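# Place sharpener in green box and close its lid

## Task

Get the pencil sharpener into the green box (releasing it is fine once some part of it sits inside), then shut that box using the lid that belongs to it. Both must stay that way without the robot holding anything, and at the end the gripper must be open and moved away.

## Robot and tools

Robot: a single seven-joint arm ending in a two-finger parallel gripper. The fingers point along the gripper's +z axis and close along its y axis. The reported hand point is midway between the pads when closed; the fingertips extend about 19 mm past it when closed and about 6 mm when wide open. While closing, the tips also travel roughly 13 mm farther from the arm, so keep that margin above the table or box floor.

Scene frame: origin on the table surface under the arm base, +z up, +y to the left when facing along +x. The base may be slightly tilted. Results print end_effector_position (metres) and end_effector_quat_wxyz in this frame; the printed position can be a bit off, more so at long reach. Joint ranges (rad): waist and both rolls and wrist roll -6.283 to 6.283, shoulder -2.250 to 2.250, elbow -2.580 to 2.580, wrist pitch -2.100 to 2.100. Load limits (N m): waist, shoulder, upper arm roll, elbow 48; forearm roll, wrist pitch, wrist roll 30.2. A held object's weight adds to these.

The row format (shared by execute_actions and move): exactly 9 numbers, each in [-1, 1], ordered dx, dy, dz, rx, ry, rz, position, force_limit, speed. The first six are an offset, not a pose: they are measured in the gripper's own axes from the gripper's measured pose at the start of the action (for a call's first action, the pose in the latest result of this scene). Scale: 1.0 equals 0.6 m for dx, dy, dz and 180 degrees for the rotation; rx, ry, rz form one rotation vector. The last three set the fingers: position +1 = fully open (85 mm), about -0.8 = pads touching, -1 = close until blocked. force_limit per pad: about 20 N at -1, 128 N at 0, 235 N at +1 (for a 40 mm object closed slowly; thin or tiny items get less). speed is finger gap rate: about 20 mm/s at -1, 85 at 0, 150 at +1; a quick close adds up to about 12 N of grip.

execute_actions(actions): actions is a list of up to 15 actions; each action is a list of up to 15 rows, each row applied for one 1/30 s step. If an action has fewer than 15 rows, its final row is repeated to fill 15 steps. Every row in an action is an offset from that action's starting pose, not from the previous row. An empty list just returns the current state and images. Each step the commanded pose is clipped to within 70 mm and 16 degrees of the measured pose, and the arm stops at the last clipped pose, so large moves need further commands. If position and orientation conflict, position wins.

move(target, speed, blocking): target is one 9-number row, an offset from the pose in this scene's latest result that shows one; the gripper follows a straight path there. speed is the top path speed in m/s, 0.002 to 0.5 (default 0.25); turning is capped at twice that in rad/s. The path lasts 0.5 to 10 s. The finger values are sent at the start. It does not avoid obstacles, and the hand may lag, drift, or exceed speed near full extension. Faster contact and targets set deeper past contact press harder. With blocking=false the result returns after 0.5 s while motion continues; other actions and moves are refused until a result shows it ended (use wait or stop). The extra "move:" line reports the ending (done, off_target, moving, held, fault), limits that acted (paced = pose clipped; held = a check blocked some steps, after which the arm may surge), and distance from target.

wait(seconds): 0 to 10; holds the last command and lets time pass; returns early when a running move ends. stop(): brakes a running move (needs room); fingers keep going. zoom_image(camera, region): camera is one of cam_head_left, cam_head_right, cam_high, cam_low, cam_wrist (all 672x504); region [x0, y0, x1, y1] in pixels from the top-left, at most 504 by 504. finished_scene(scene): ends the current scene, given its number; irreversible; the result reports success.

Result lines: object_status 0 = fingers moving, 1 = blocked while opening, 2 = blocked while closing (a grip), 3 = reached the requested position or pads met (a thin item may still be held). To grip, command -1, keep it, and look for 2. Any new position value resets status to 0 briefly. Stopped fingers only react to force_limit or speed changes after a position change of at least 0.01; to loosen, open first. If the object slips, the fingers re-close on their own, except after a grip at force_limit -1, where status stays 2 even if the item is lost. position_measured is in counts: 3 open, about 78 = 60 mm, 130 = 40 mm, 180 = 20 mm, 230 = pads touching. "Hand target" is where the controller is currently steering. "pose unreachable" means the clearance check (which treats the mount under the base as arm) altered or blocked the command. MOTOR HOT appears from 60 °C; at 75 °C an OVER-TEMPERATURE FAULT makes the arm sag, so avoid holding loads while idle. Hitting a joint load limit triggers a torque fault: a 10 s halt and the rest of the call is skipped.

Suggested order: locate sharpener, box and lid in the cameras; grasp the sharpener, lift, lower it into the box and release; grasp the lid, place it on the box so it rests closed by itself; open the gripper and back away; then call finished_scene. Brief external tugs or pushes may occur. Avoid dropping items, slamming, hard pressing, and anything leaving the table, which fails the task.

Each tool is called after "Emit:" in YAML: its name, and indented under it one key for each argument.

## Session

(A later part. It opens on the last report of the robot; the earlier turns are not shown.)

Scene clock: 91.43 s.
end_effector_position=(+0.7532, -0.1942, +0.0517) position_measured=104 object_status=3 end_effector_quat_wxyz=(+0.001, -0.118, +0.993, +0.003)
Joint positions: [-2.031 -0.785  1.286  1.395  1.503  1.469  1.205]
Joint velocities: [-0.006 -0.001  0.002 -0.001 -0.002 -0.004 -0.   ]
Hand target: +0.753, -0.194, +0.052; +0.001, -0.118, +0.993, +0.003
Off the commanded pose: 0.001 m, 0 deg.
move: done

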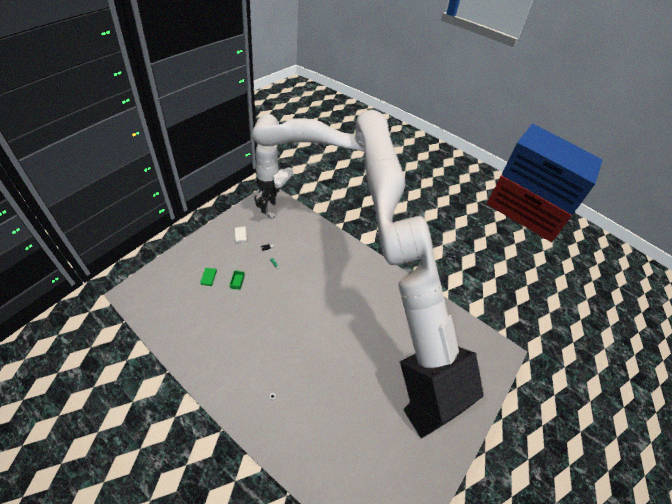

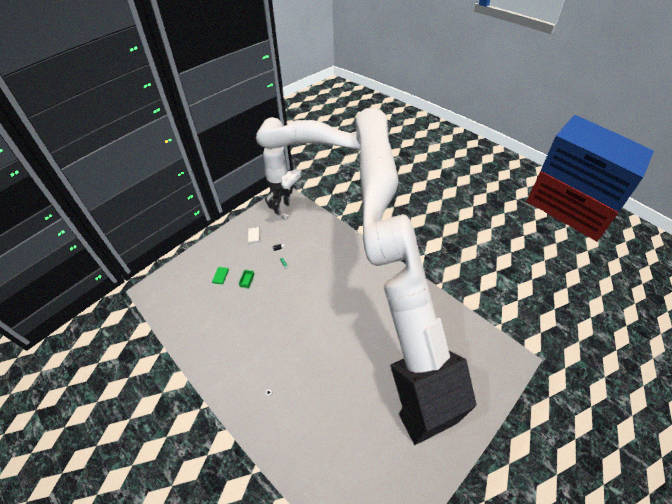

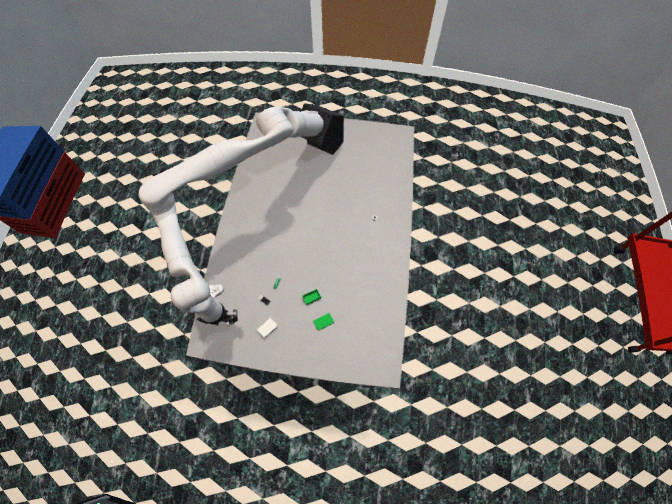

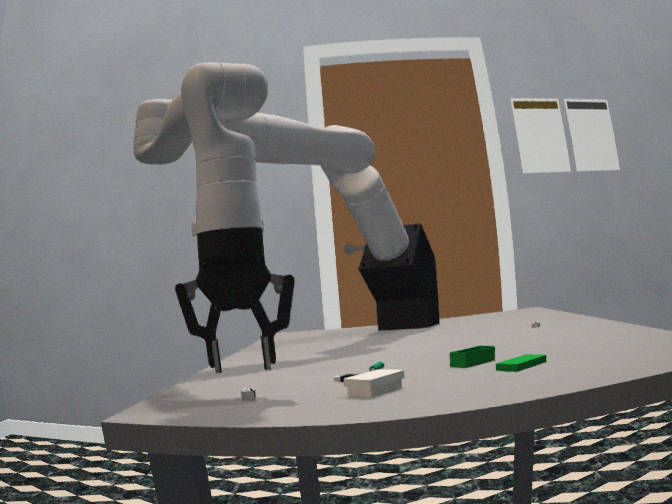

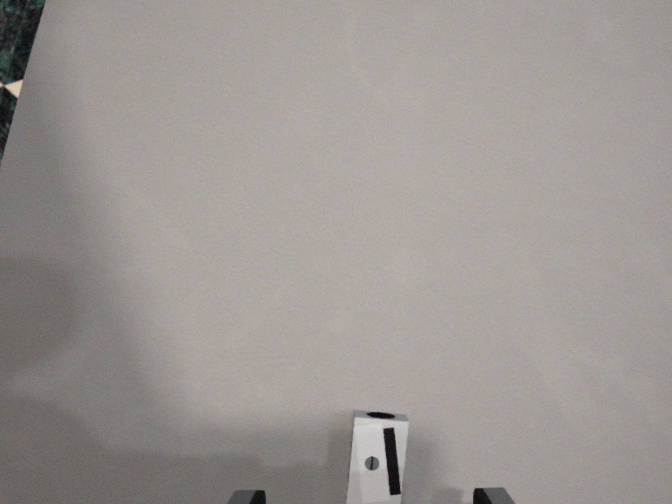

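Emit:
move:
  target: [-0.006,0.003,0.058,0,0,0,0.2,0,0]
  speed: 0.04

Emit:
execute_actions:
  actions:
    - [[0,0,0,0,0,0,-1,-0.5,-0.5]]
    - [[0,0,0,0,0,0,-1,-0.5,-0.5]]
    - [[0,0,0,0,0,0,-1,-0.5,-0.5]]

Emit:
move:
  target: [0,0,-0.15,0,0,0,-1,-0.5,-0.5]
  speed: 0.1

Scene clock: 98.87 s.
end_effector_position=(+0.7564, -0.1917, +0.0170) position_measured=104 object_status=3 end_effector_quat_wxyz=(+0.001, -0.118, +0.993, +0.003)
Joint positions: [-2.078 -0.834  1.343  1.371  1.552  1.434  1.209]
Joint velocities: [-0.004 -0.001  0.001 -0.    -0.001 -0.    -0.001]
Hand target: +0.756, -0.191, +0.017; +0.001, -0.118, +0.993, +0.003
Off the commanded pose: 0.000 m, 0 deg.
move: done

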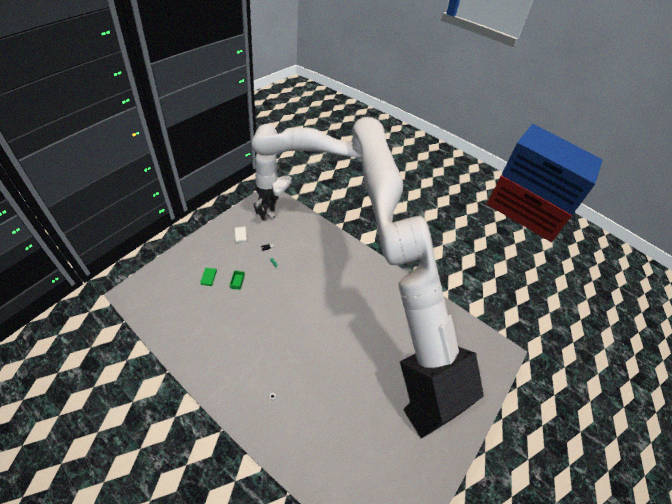

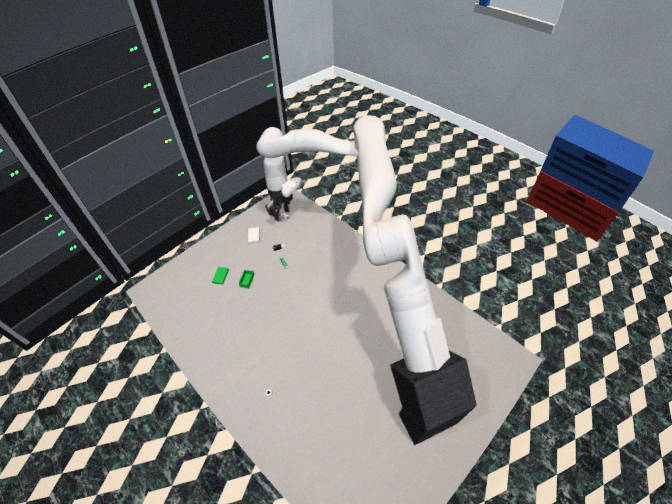

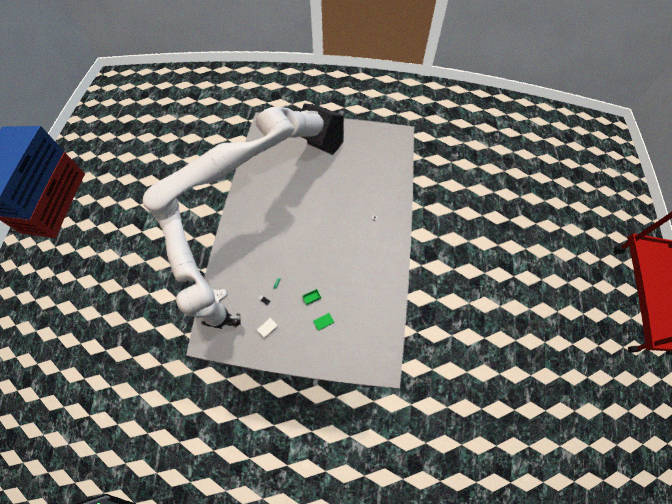

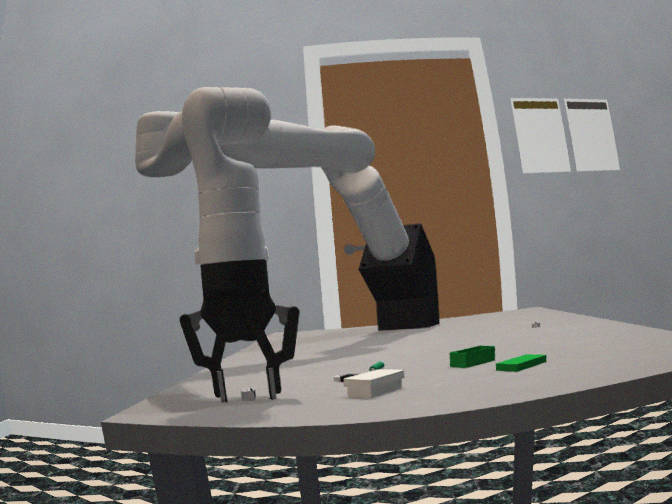

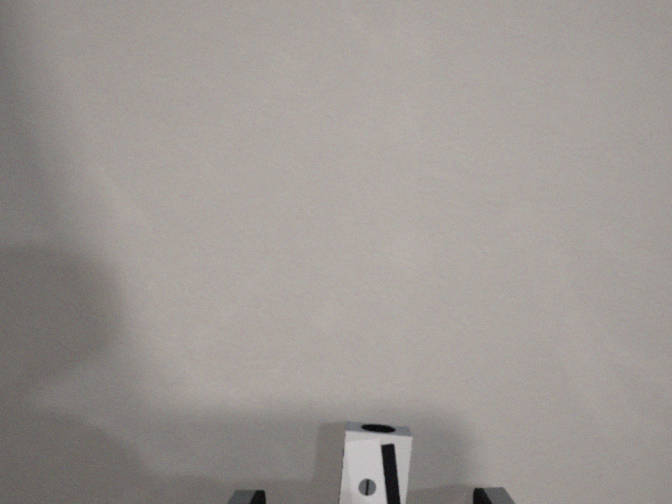

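Scene clock: 100.37 s.
end_effector_position=(+0.7583, -0.1917, +0.0196) position_measured=201 object_status=2 end_effector_quat_wxyz=(+0.003, -0.118, +0.993, +0.002)
Joint positions: [-2.078 -0.83   1.34   1.371  1.554  1.435  1.209]
Joint velocities: [-0.     0.    -0.    -0.     0.     0.    -0.001]
Hand target: +0.758, -0.192, +0.020; +0.003, -0.118, +0.993, +0.002
Off the commanded pose: 0.000 m, 0 deg.

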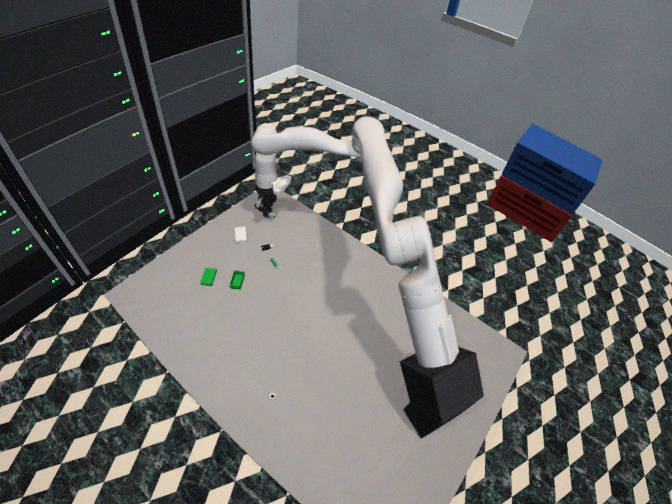

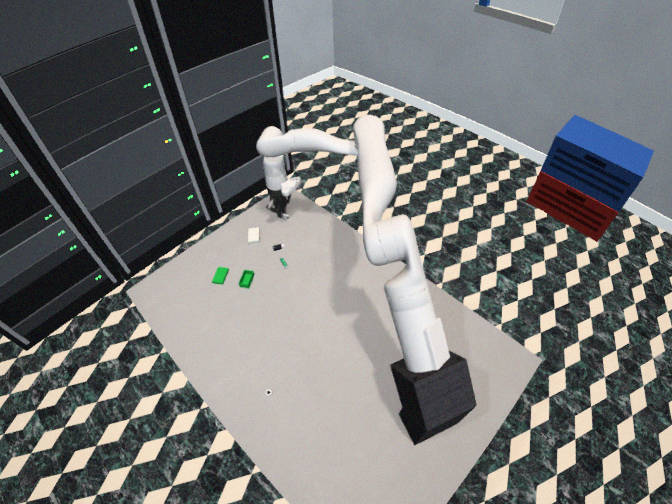

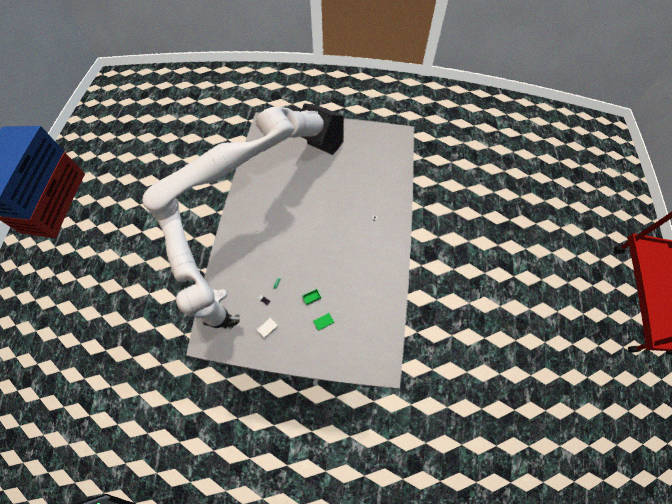

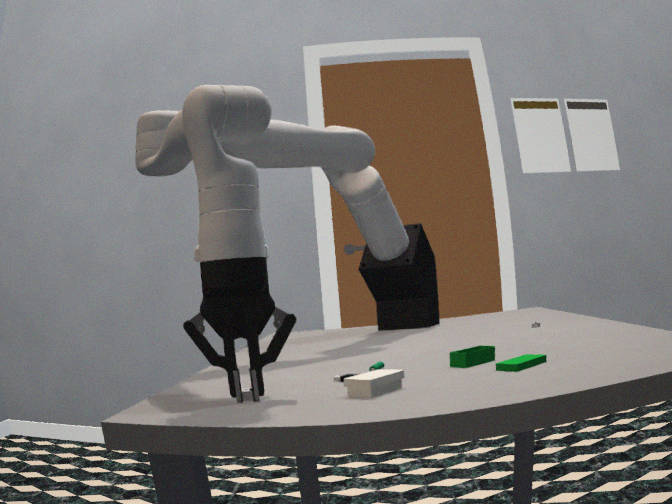

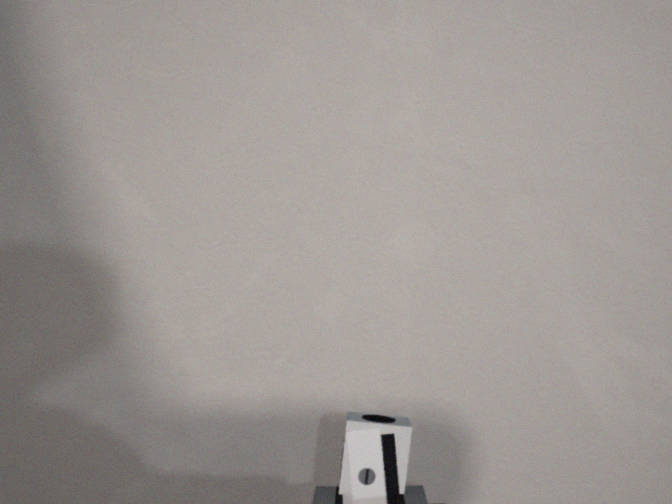

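Scene clock: 101.63 s.
end_effector_position=(+0.7576, -0.1917, +0.1094) position_measured=201 object_status=2 end_effector_quat_wxyz=(+0.003, -0.118, +0.993, +0.002)
Joint positions: [-1.989 -0.703  1.201  1.384  1.43   1.535  1.21 ]
Joint velocities: [ 0.003  0.004 -0.002  0.    -0.     0.002 -0.001]
Hand target: +0.758, -0.192, +0.110; +0.003, -0.118, +0.993, +0.002
Off the commanded pose: 0.000 m, 0 deg.
move: done

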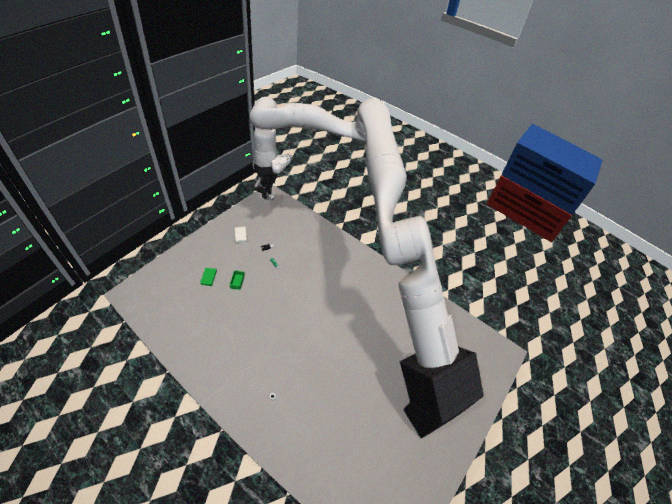

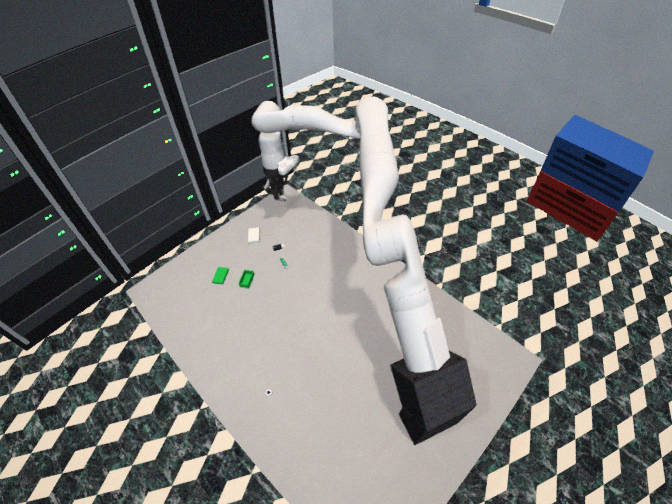

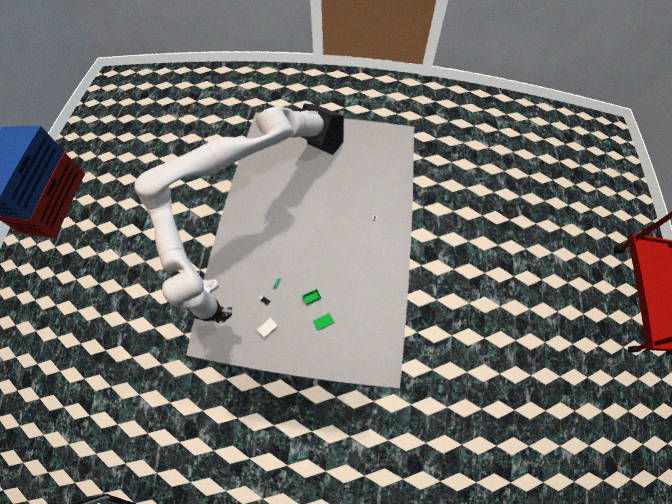

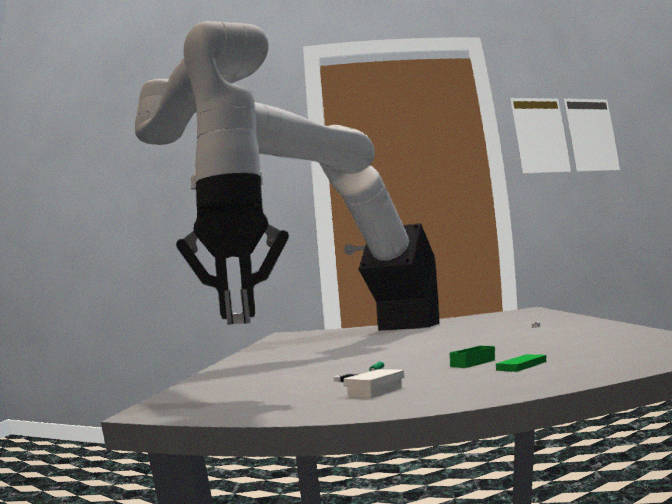

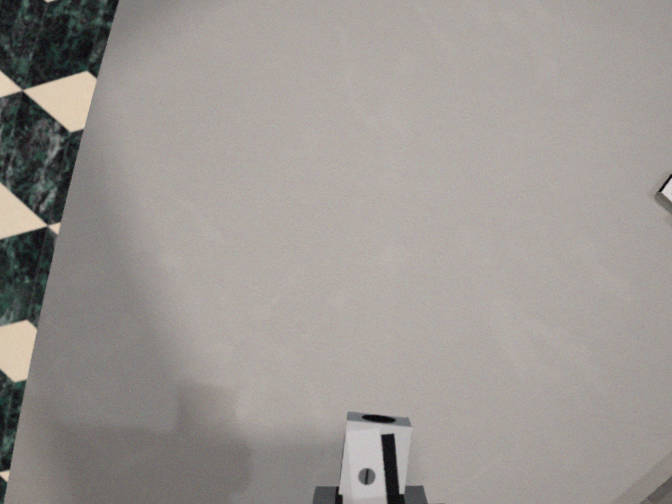

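Emit:
move:
  target: [0.118,0.485,0,0,0,0.39,-1,-0.5,-0.5]
  speed: 0.2

Emit:
move:
  target: [0,0,0.08,0,0,0,-1,-0.5,-0.5]
  speed: 0.06

Scene clock: 113.10 s.
end_effector_position=(+0.6200, +0.0728, +0.1090) position_measured=201 object_status=2 end_effector_quat_wxyz=(+0.002, +0.475, +0.880, +0.002)
Joint positions: [-2.572 -0.63   1.562  1.861  1.456  1.535 -0.865]
Joint velocities: [-0.012 -0.002  0.001 -0.001  0.001 -0.    -0.001]
Hand target: +0.620, +0.073, +0.109; +0.002, +0.474, +0.880, +0.002
Off the commanded pose: 0.002 m, 0 deg.
move: done

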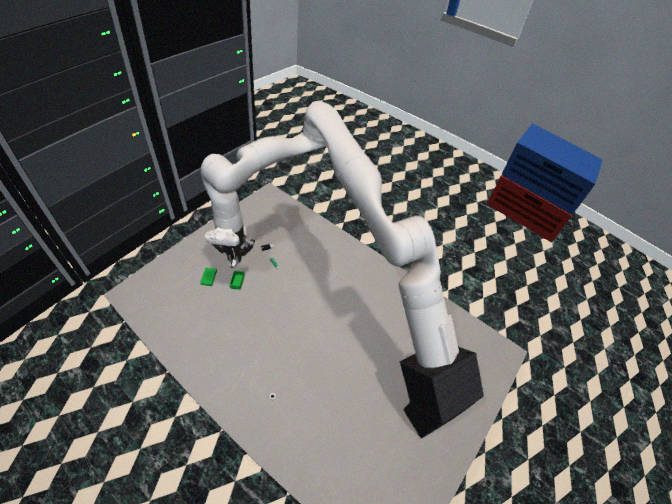

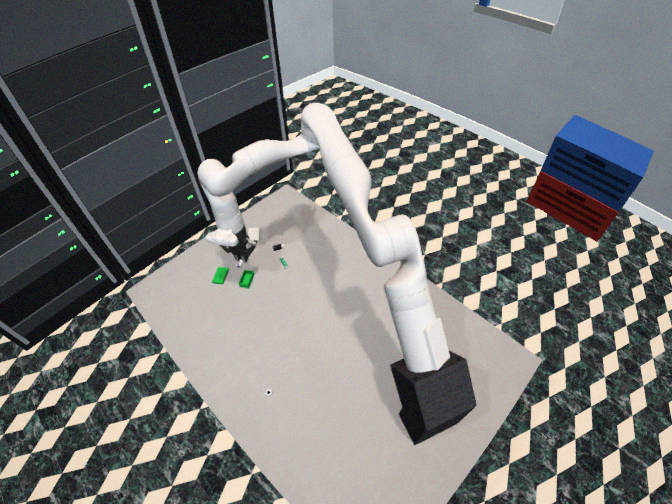

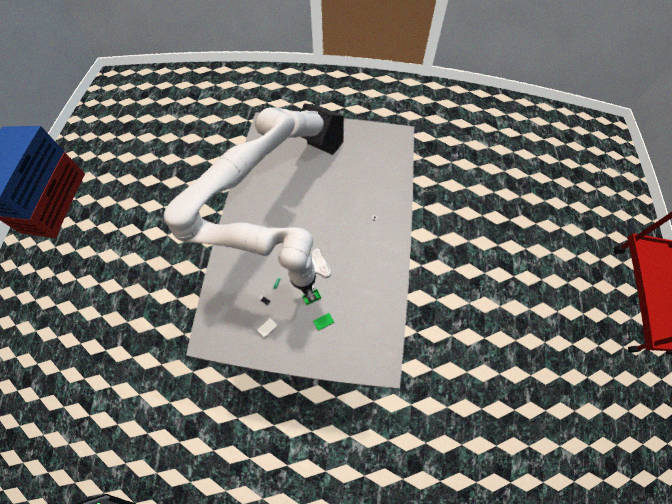

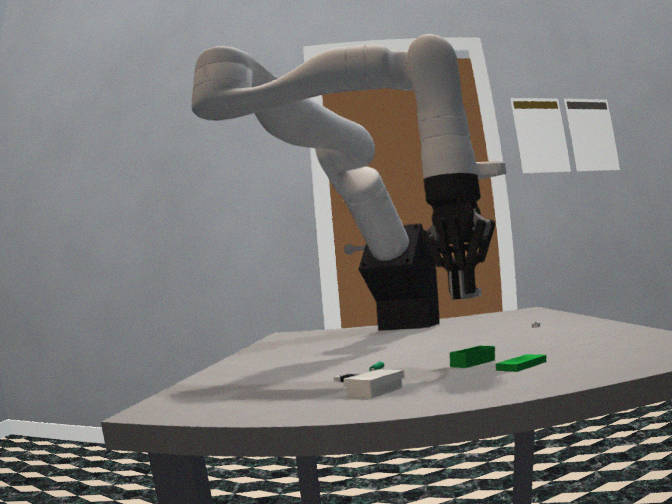

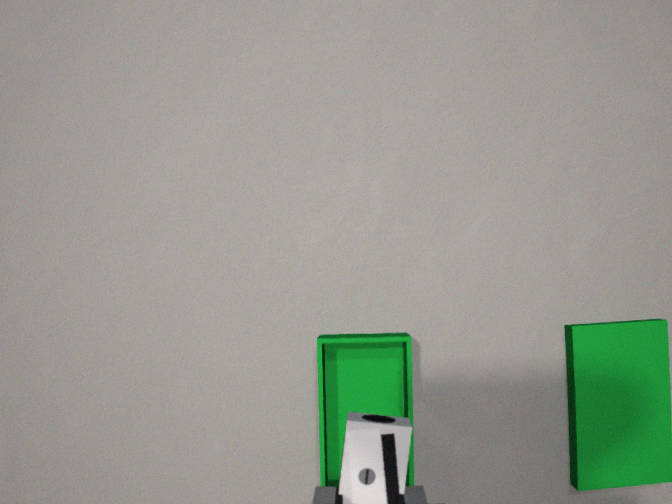

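Scene clock: 114.20 s.
end_effector_position=(+0.6205, +0.0728, +0.0611) position_measured=201 object_status=2 end_effector_quat_wxyz=(+0.002, +0.475, +0.880, +0.001)
Joint positions: [-2.581 -0.713  1.637  1.861  1.555  1.493 -0.871]
Joint velocities: [-0.002 -0.003  0.001  0.    -0.001 -0.     0.001]
Hand target: +0.620, +0.073, +0.061; +0.002, +0.475, +0.880, +0.002
Off the commanded pose: 0.000 m, 0 deg.
move: done

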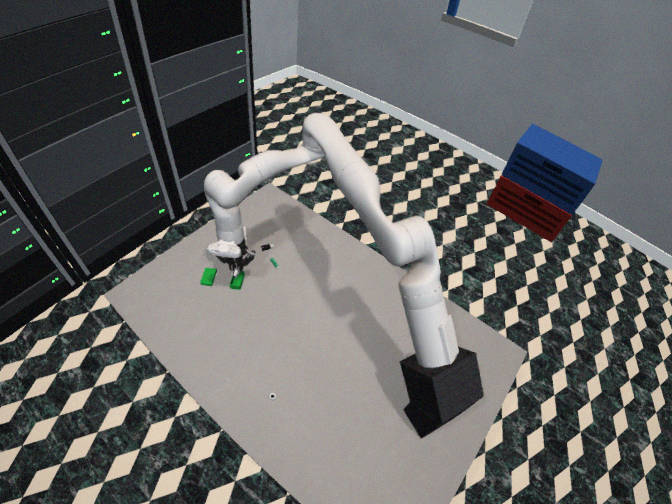

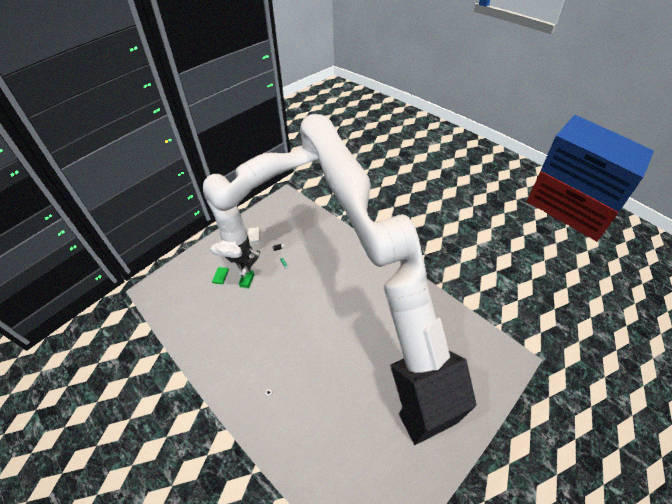

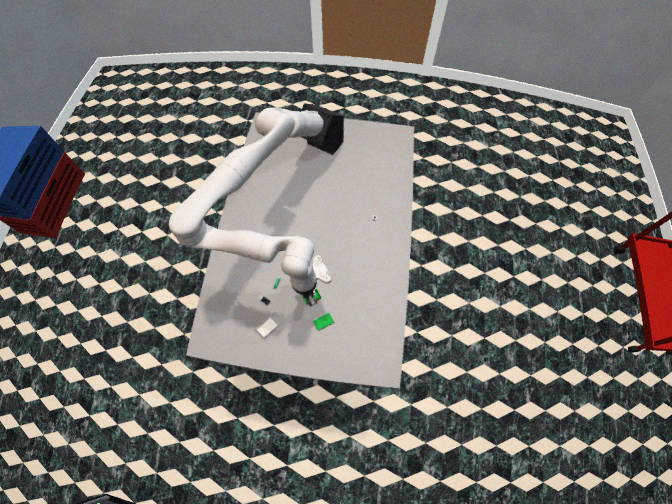

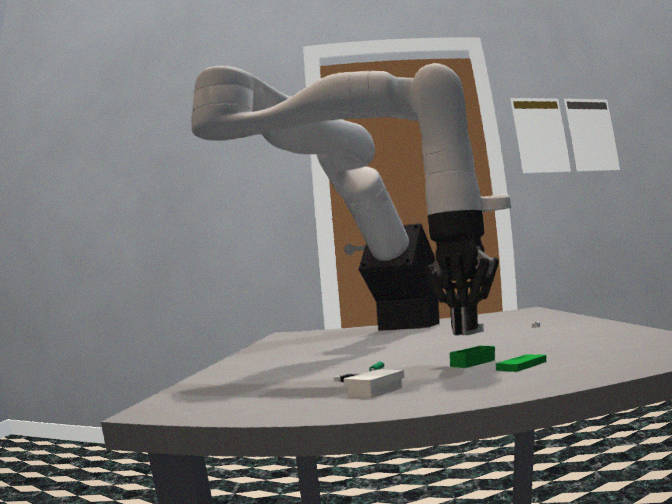

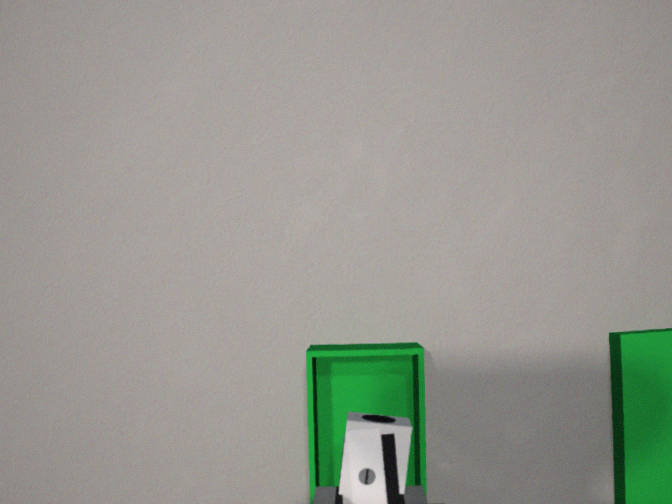

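Emit:
move:
  target: [0,-0.004,0.038,0,0,0,-1,-0.5,-0.5]
  speed: 0.03

Emit:
execute_actions:
  actions:
    - [[0,0,0,0,0,0,-0.3,0,-0.6]]
    - [[0,0,0,0,0,0,-0.3,0,-0.6]]
    - [[0,0,0,0,0,0,-0.3,0,-0.6]]

Emit:
move:
  target: [0,0,-0.12,0,0,0,1,0,0]
  speed: 0.1

Scene clock: 120.50 s.
end_effector_position=(+0.6189, +0.0716, +0.0388) position_measured=201 object_status=2 end_effector_quat_wxyz=(+0.002, +0.474, +0.880, +0.002)
Joint positions: [-2.58  -0.751  1.669  1.864  1.602  1.473 -0.875]
Joint velocities: [-0.001 -0.001  0.001 -0.001  0.002 -0.001  0.001]
Hand target: +0.619, +0.071, +0.038; +0.002, +0.475, +0.880, +0.001
Off the commanded pose: 0.001 m, 0 deg.
move: done

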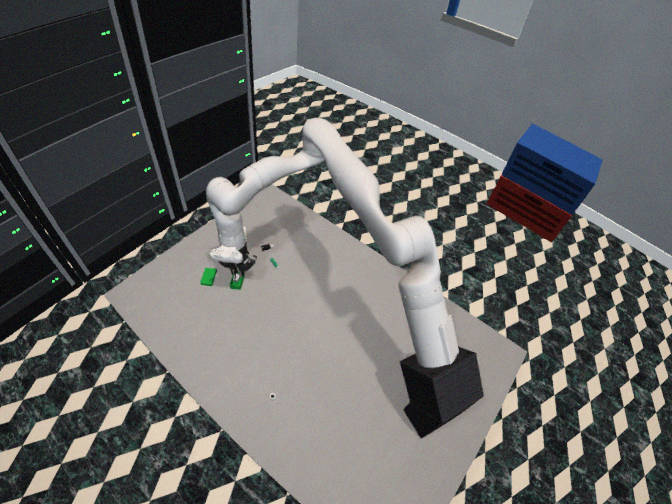

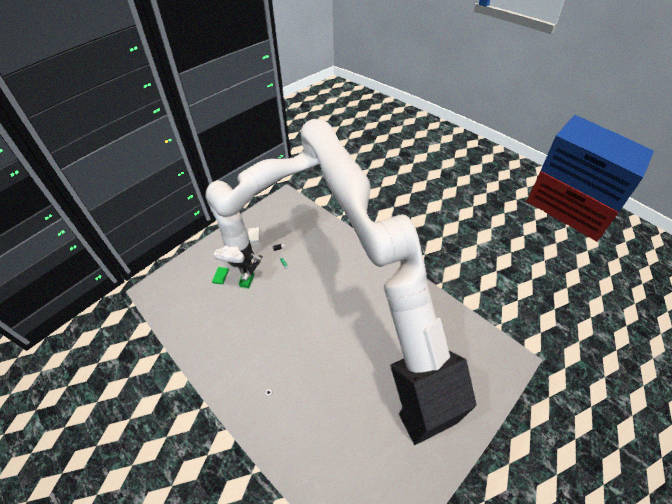

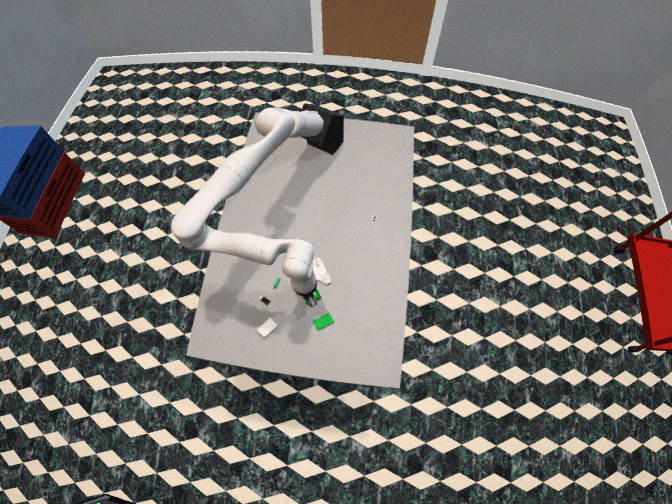

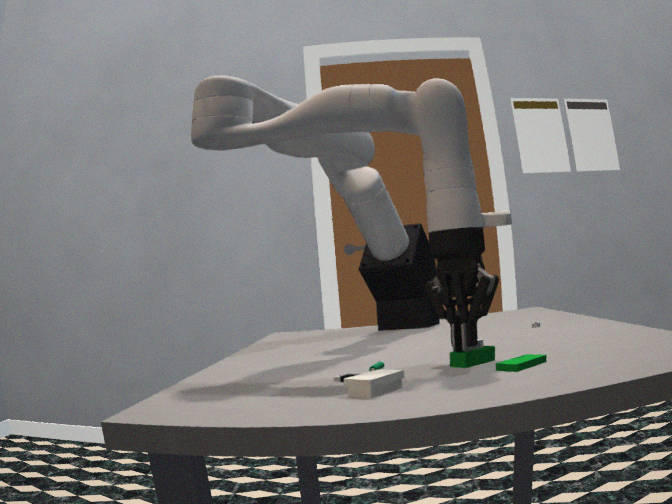

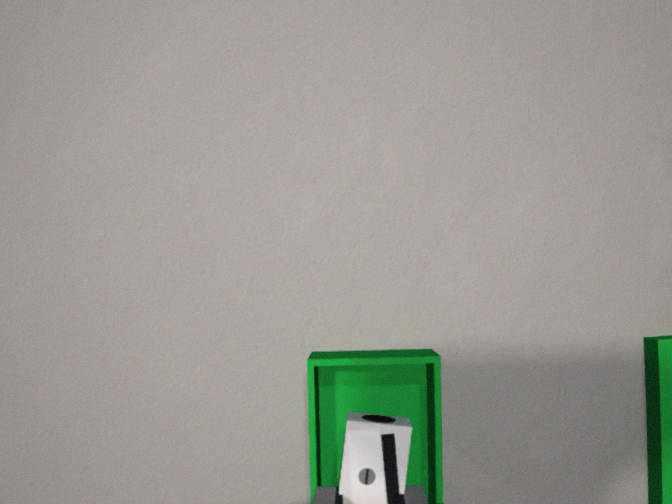

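Scene clock: 122.00 s.
end_effector_position=(+0.6189, +0.0716, +0.0388) position_measured=167 object_status=3 end_effector_quat_wxyz=(+0.002, +0.474, +0.880, +0.002)
Joint positions: [-2.58  -0.75   1.669  1.864  1.602  1.472 -0.875]
Joint velocities: [ 0.     0.002 -0.001  0.001 -0.    -0.    -0.001]
Hand target: +0.619, +0.072, +0.039; +0.002, +0.474, +0.880, +0.002
Off the commanded pose: 0.000 m, 0 deg.

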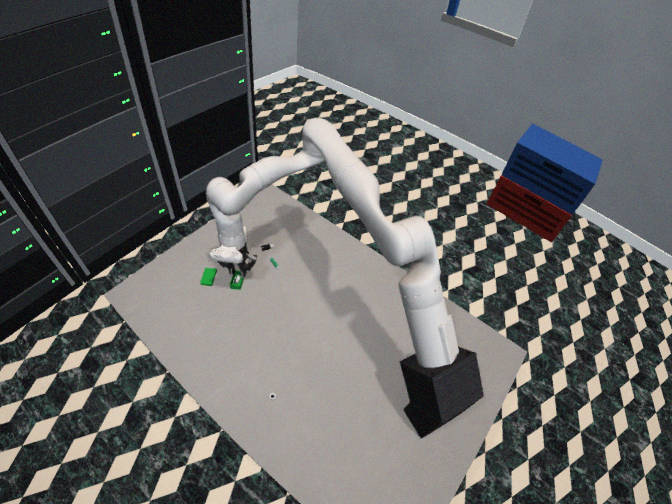

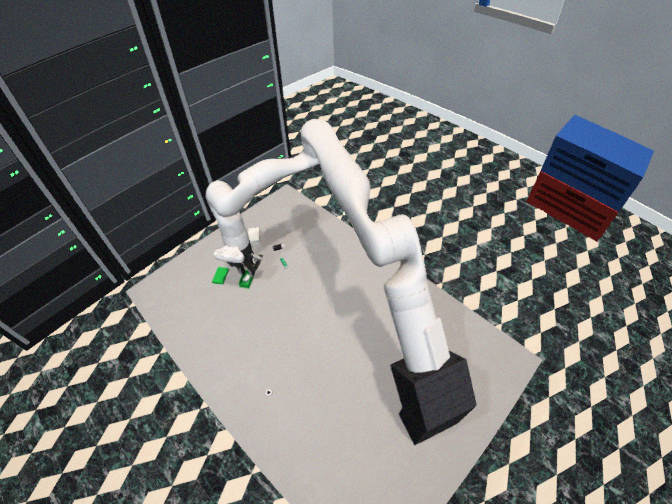

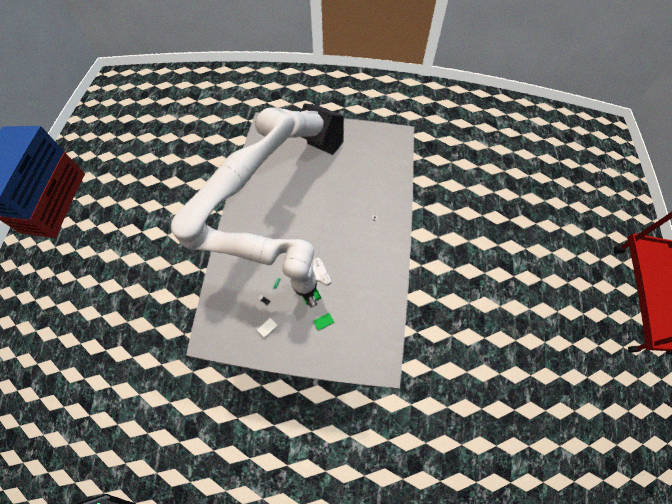

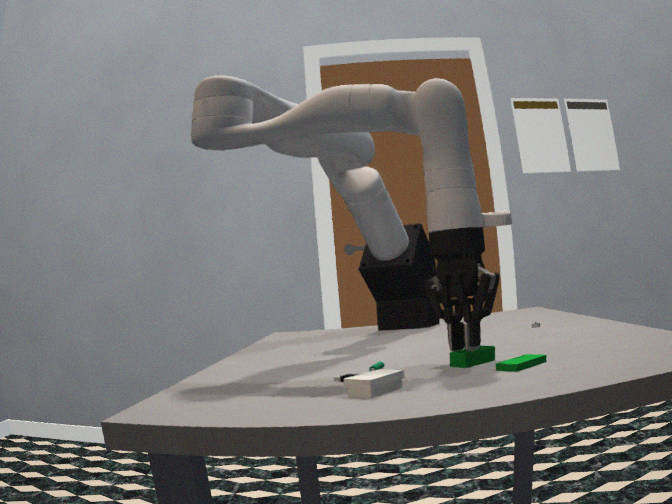

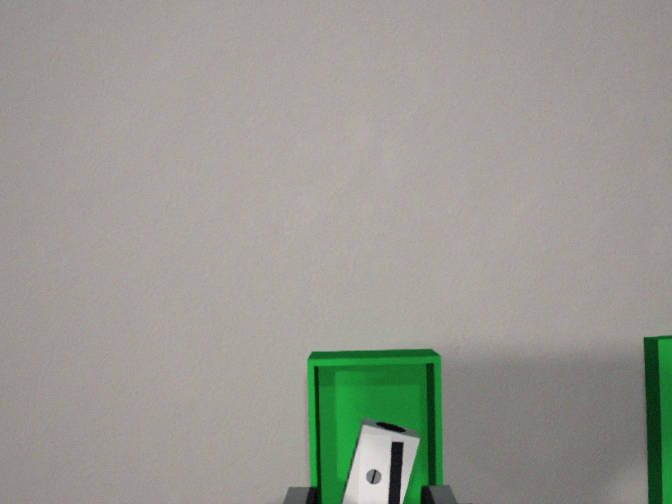

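Scene clock: 123.10 s.
end_effector_position=(+0.6182, +0.0716, +0.1108) position_measured=3 object_status=0 end_effector_quat_wxyz=(+0.002, +0.474, +0.880, +0.002)
Joint positions: [-2.566 -0.625  1.556  1.869  1.452  1.533 -0.869]
Joint velocities: [ 0.002  0.003 -0.001  0.001 -0.     0.002  0.001]
Hand target: +0.618, +0.072, +0.111; +0.002, +0.475, +0.880, +0.002
Off the commanded pose: 0.000 m, 0 deg.
move: done

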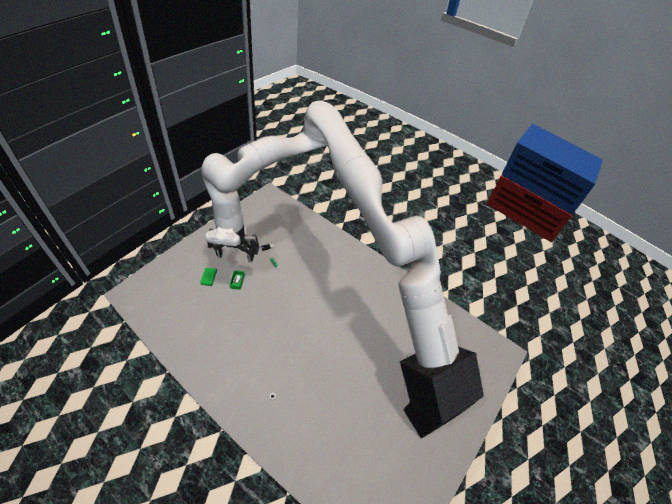

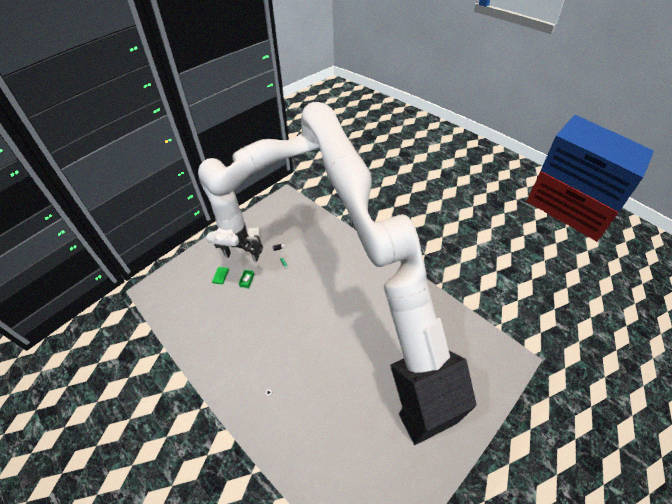

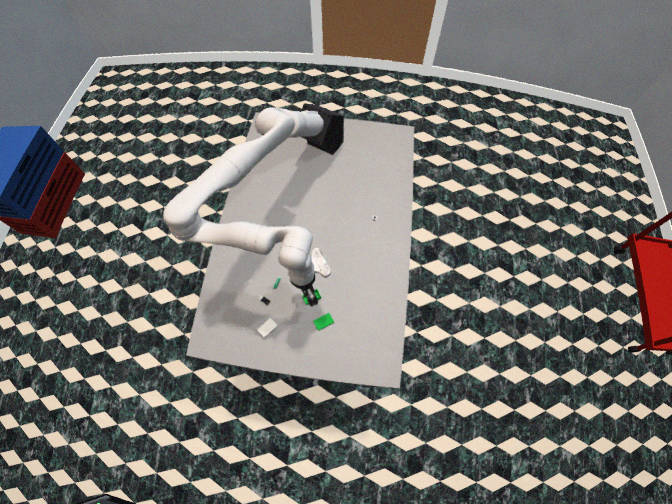

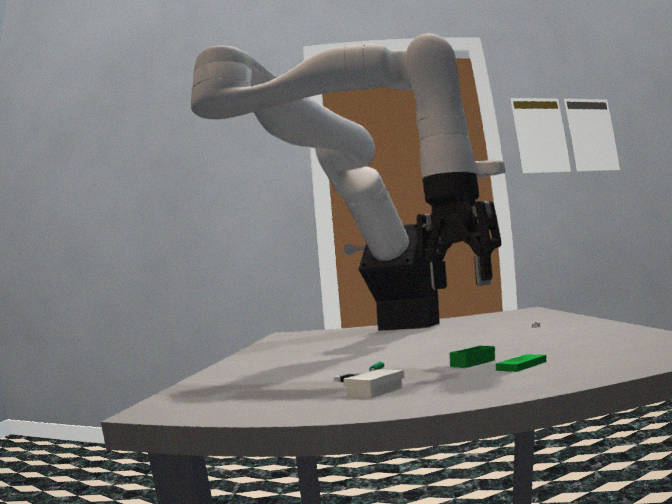

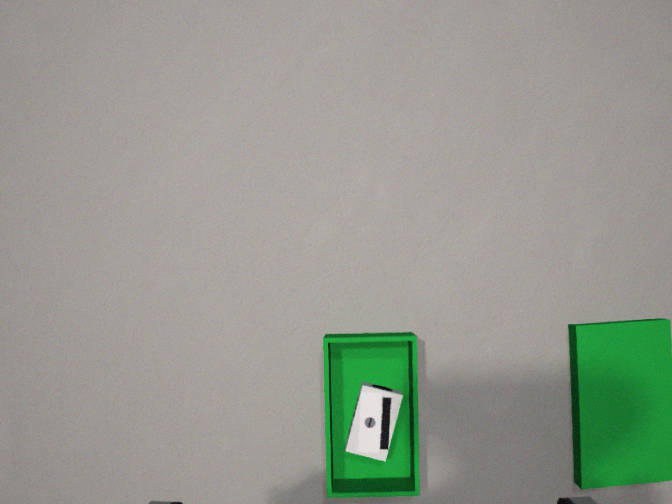

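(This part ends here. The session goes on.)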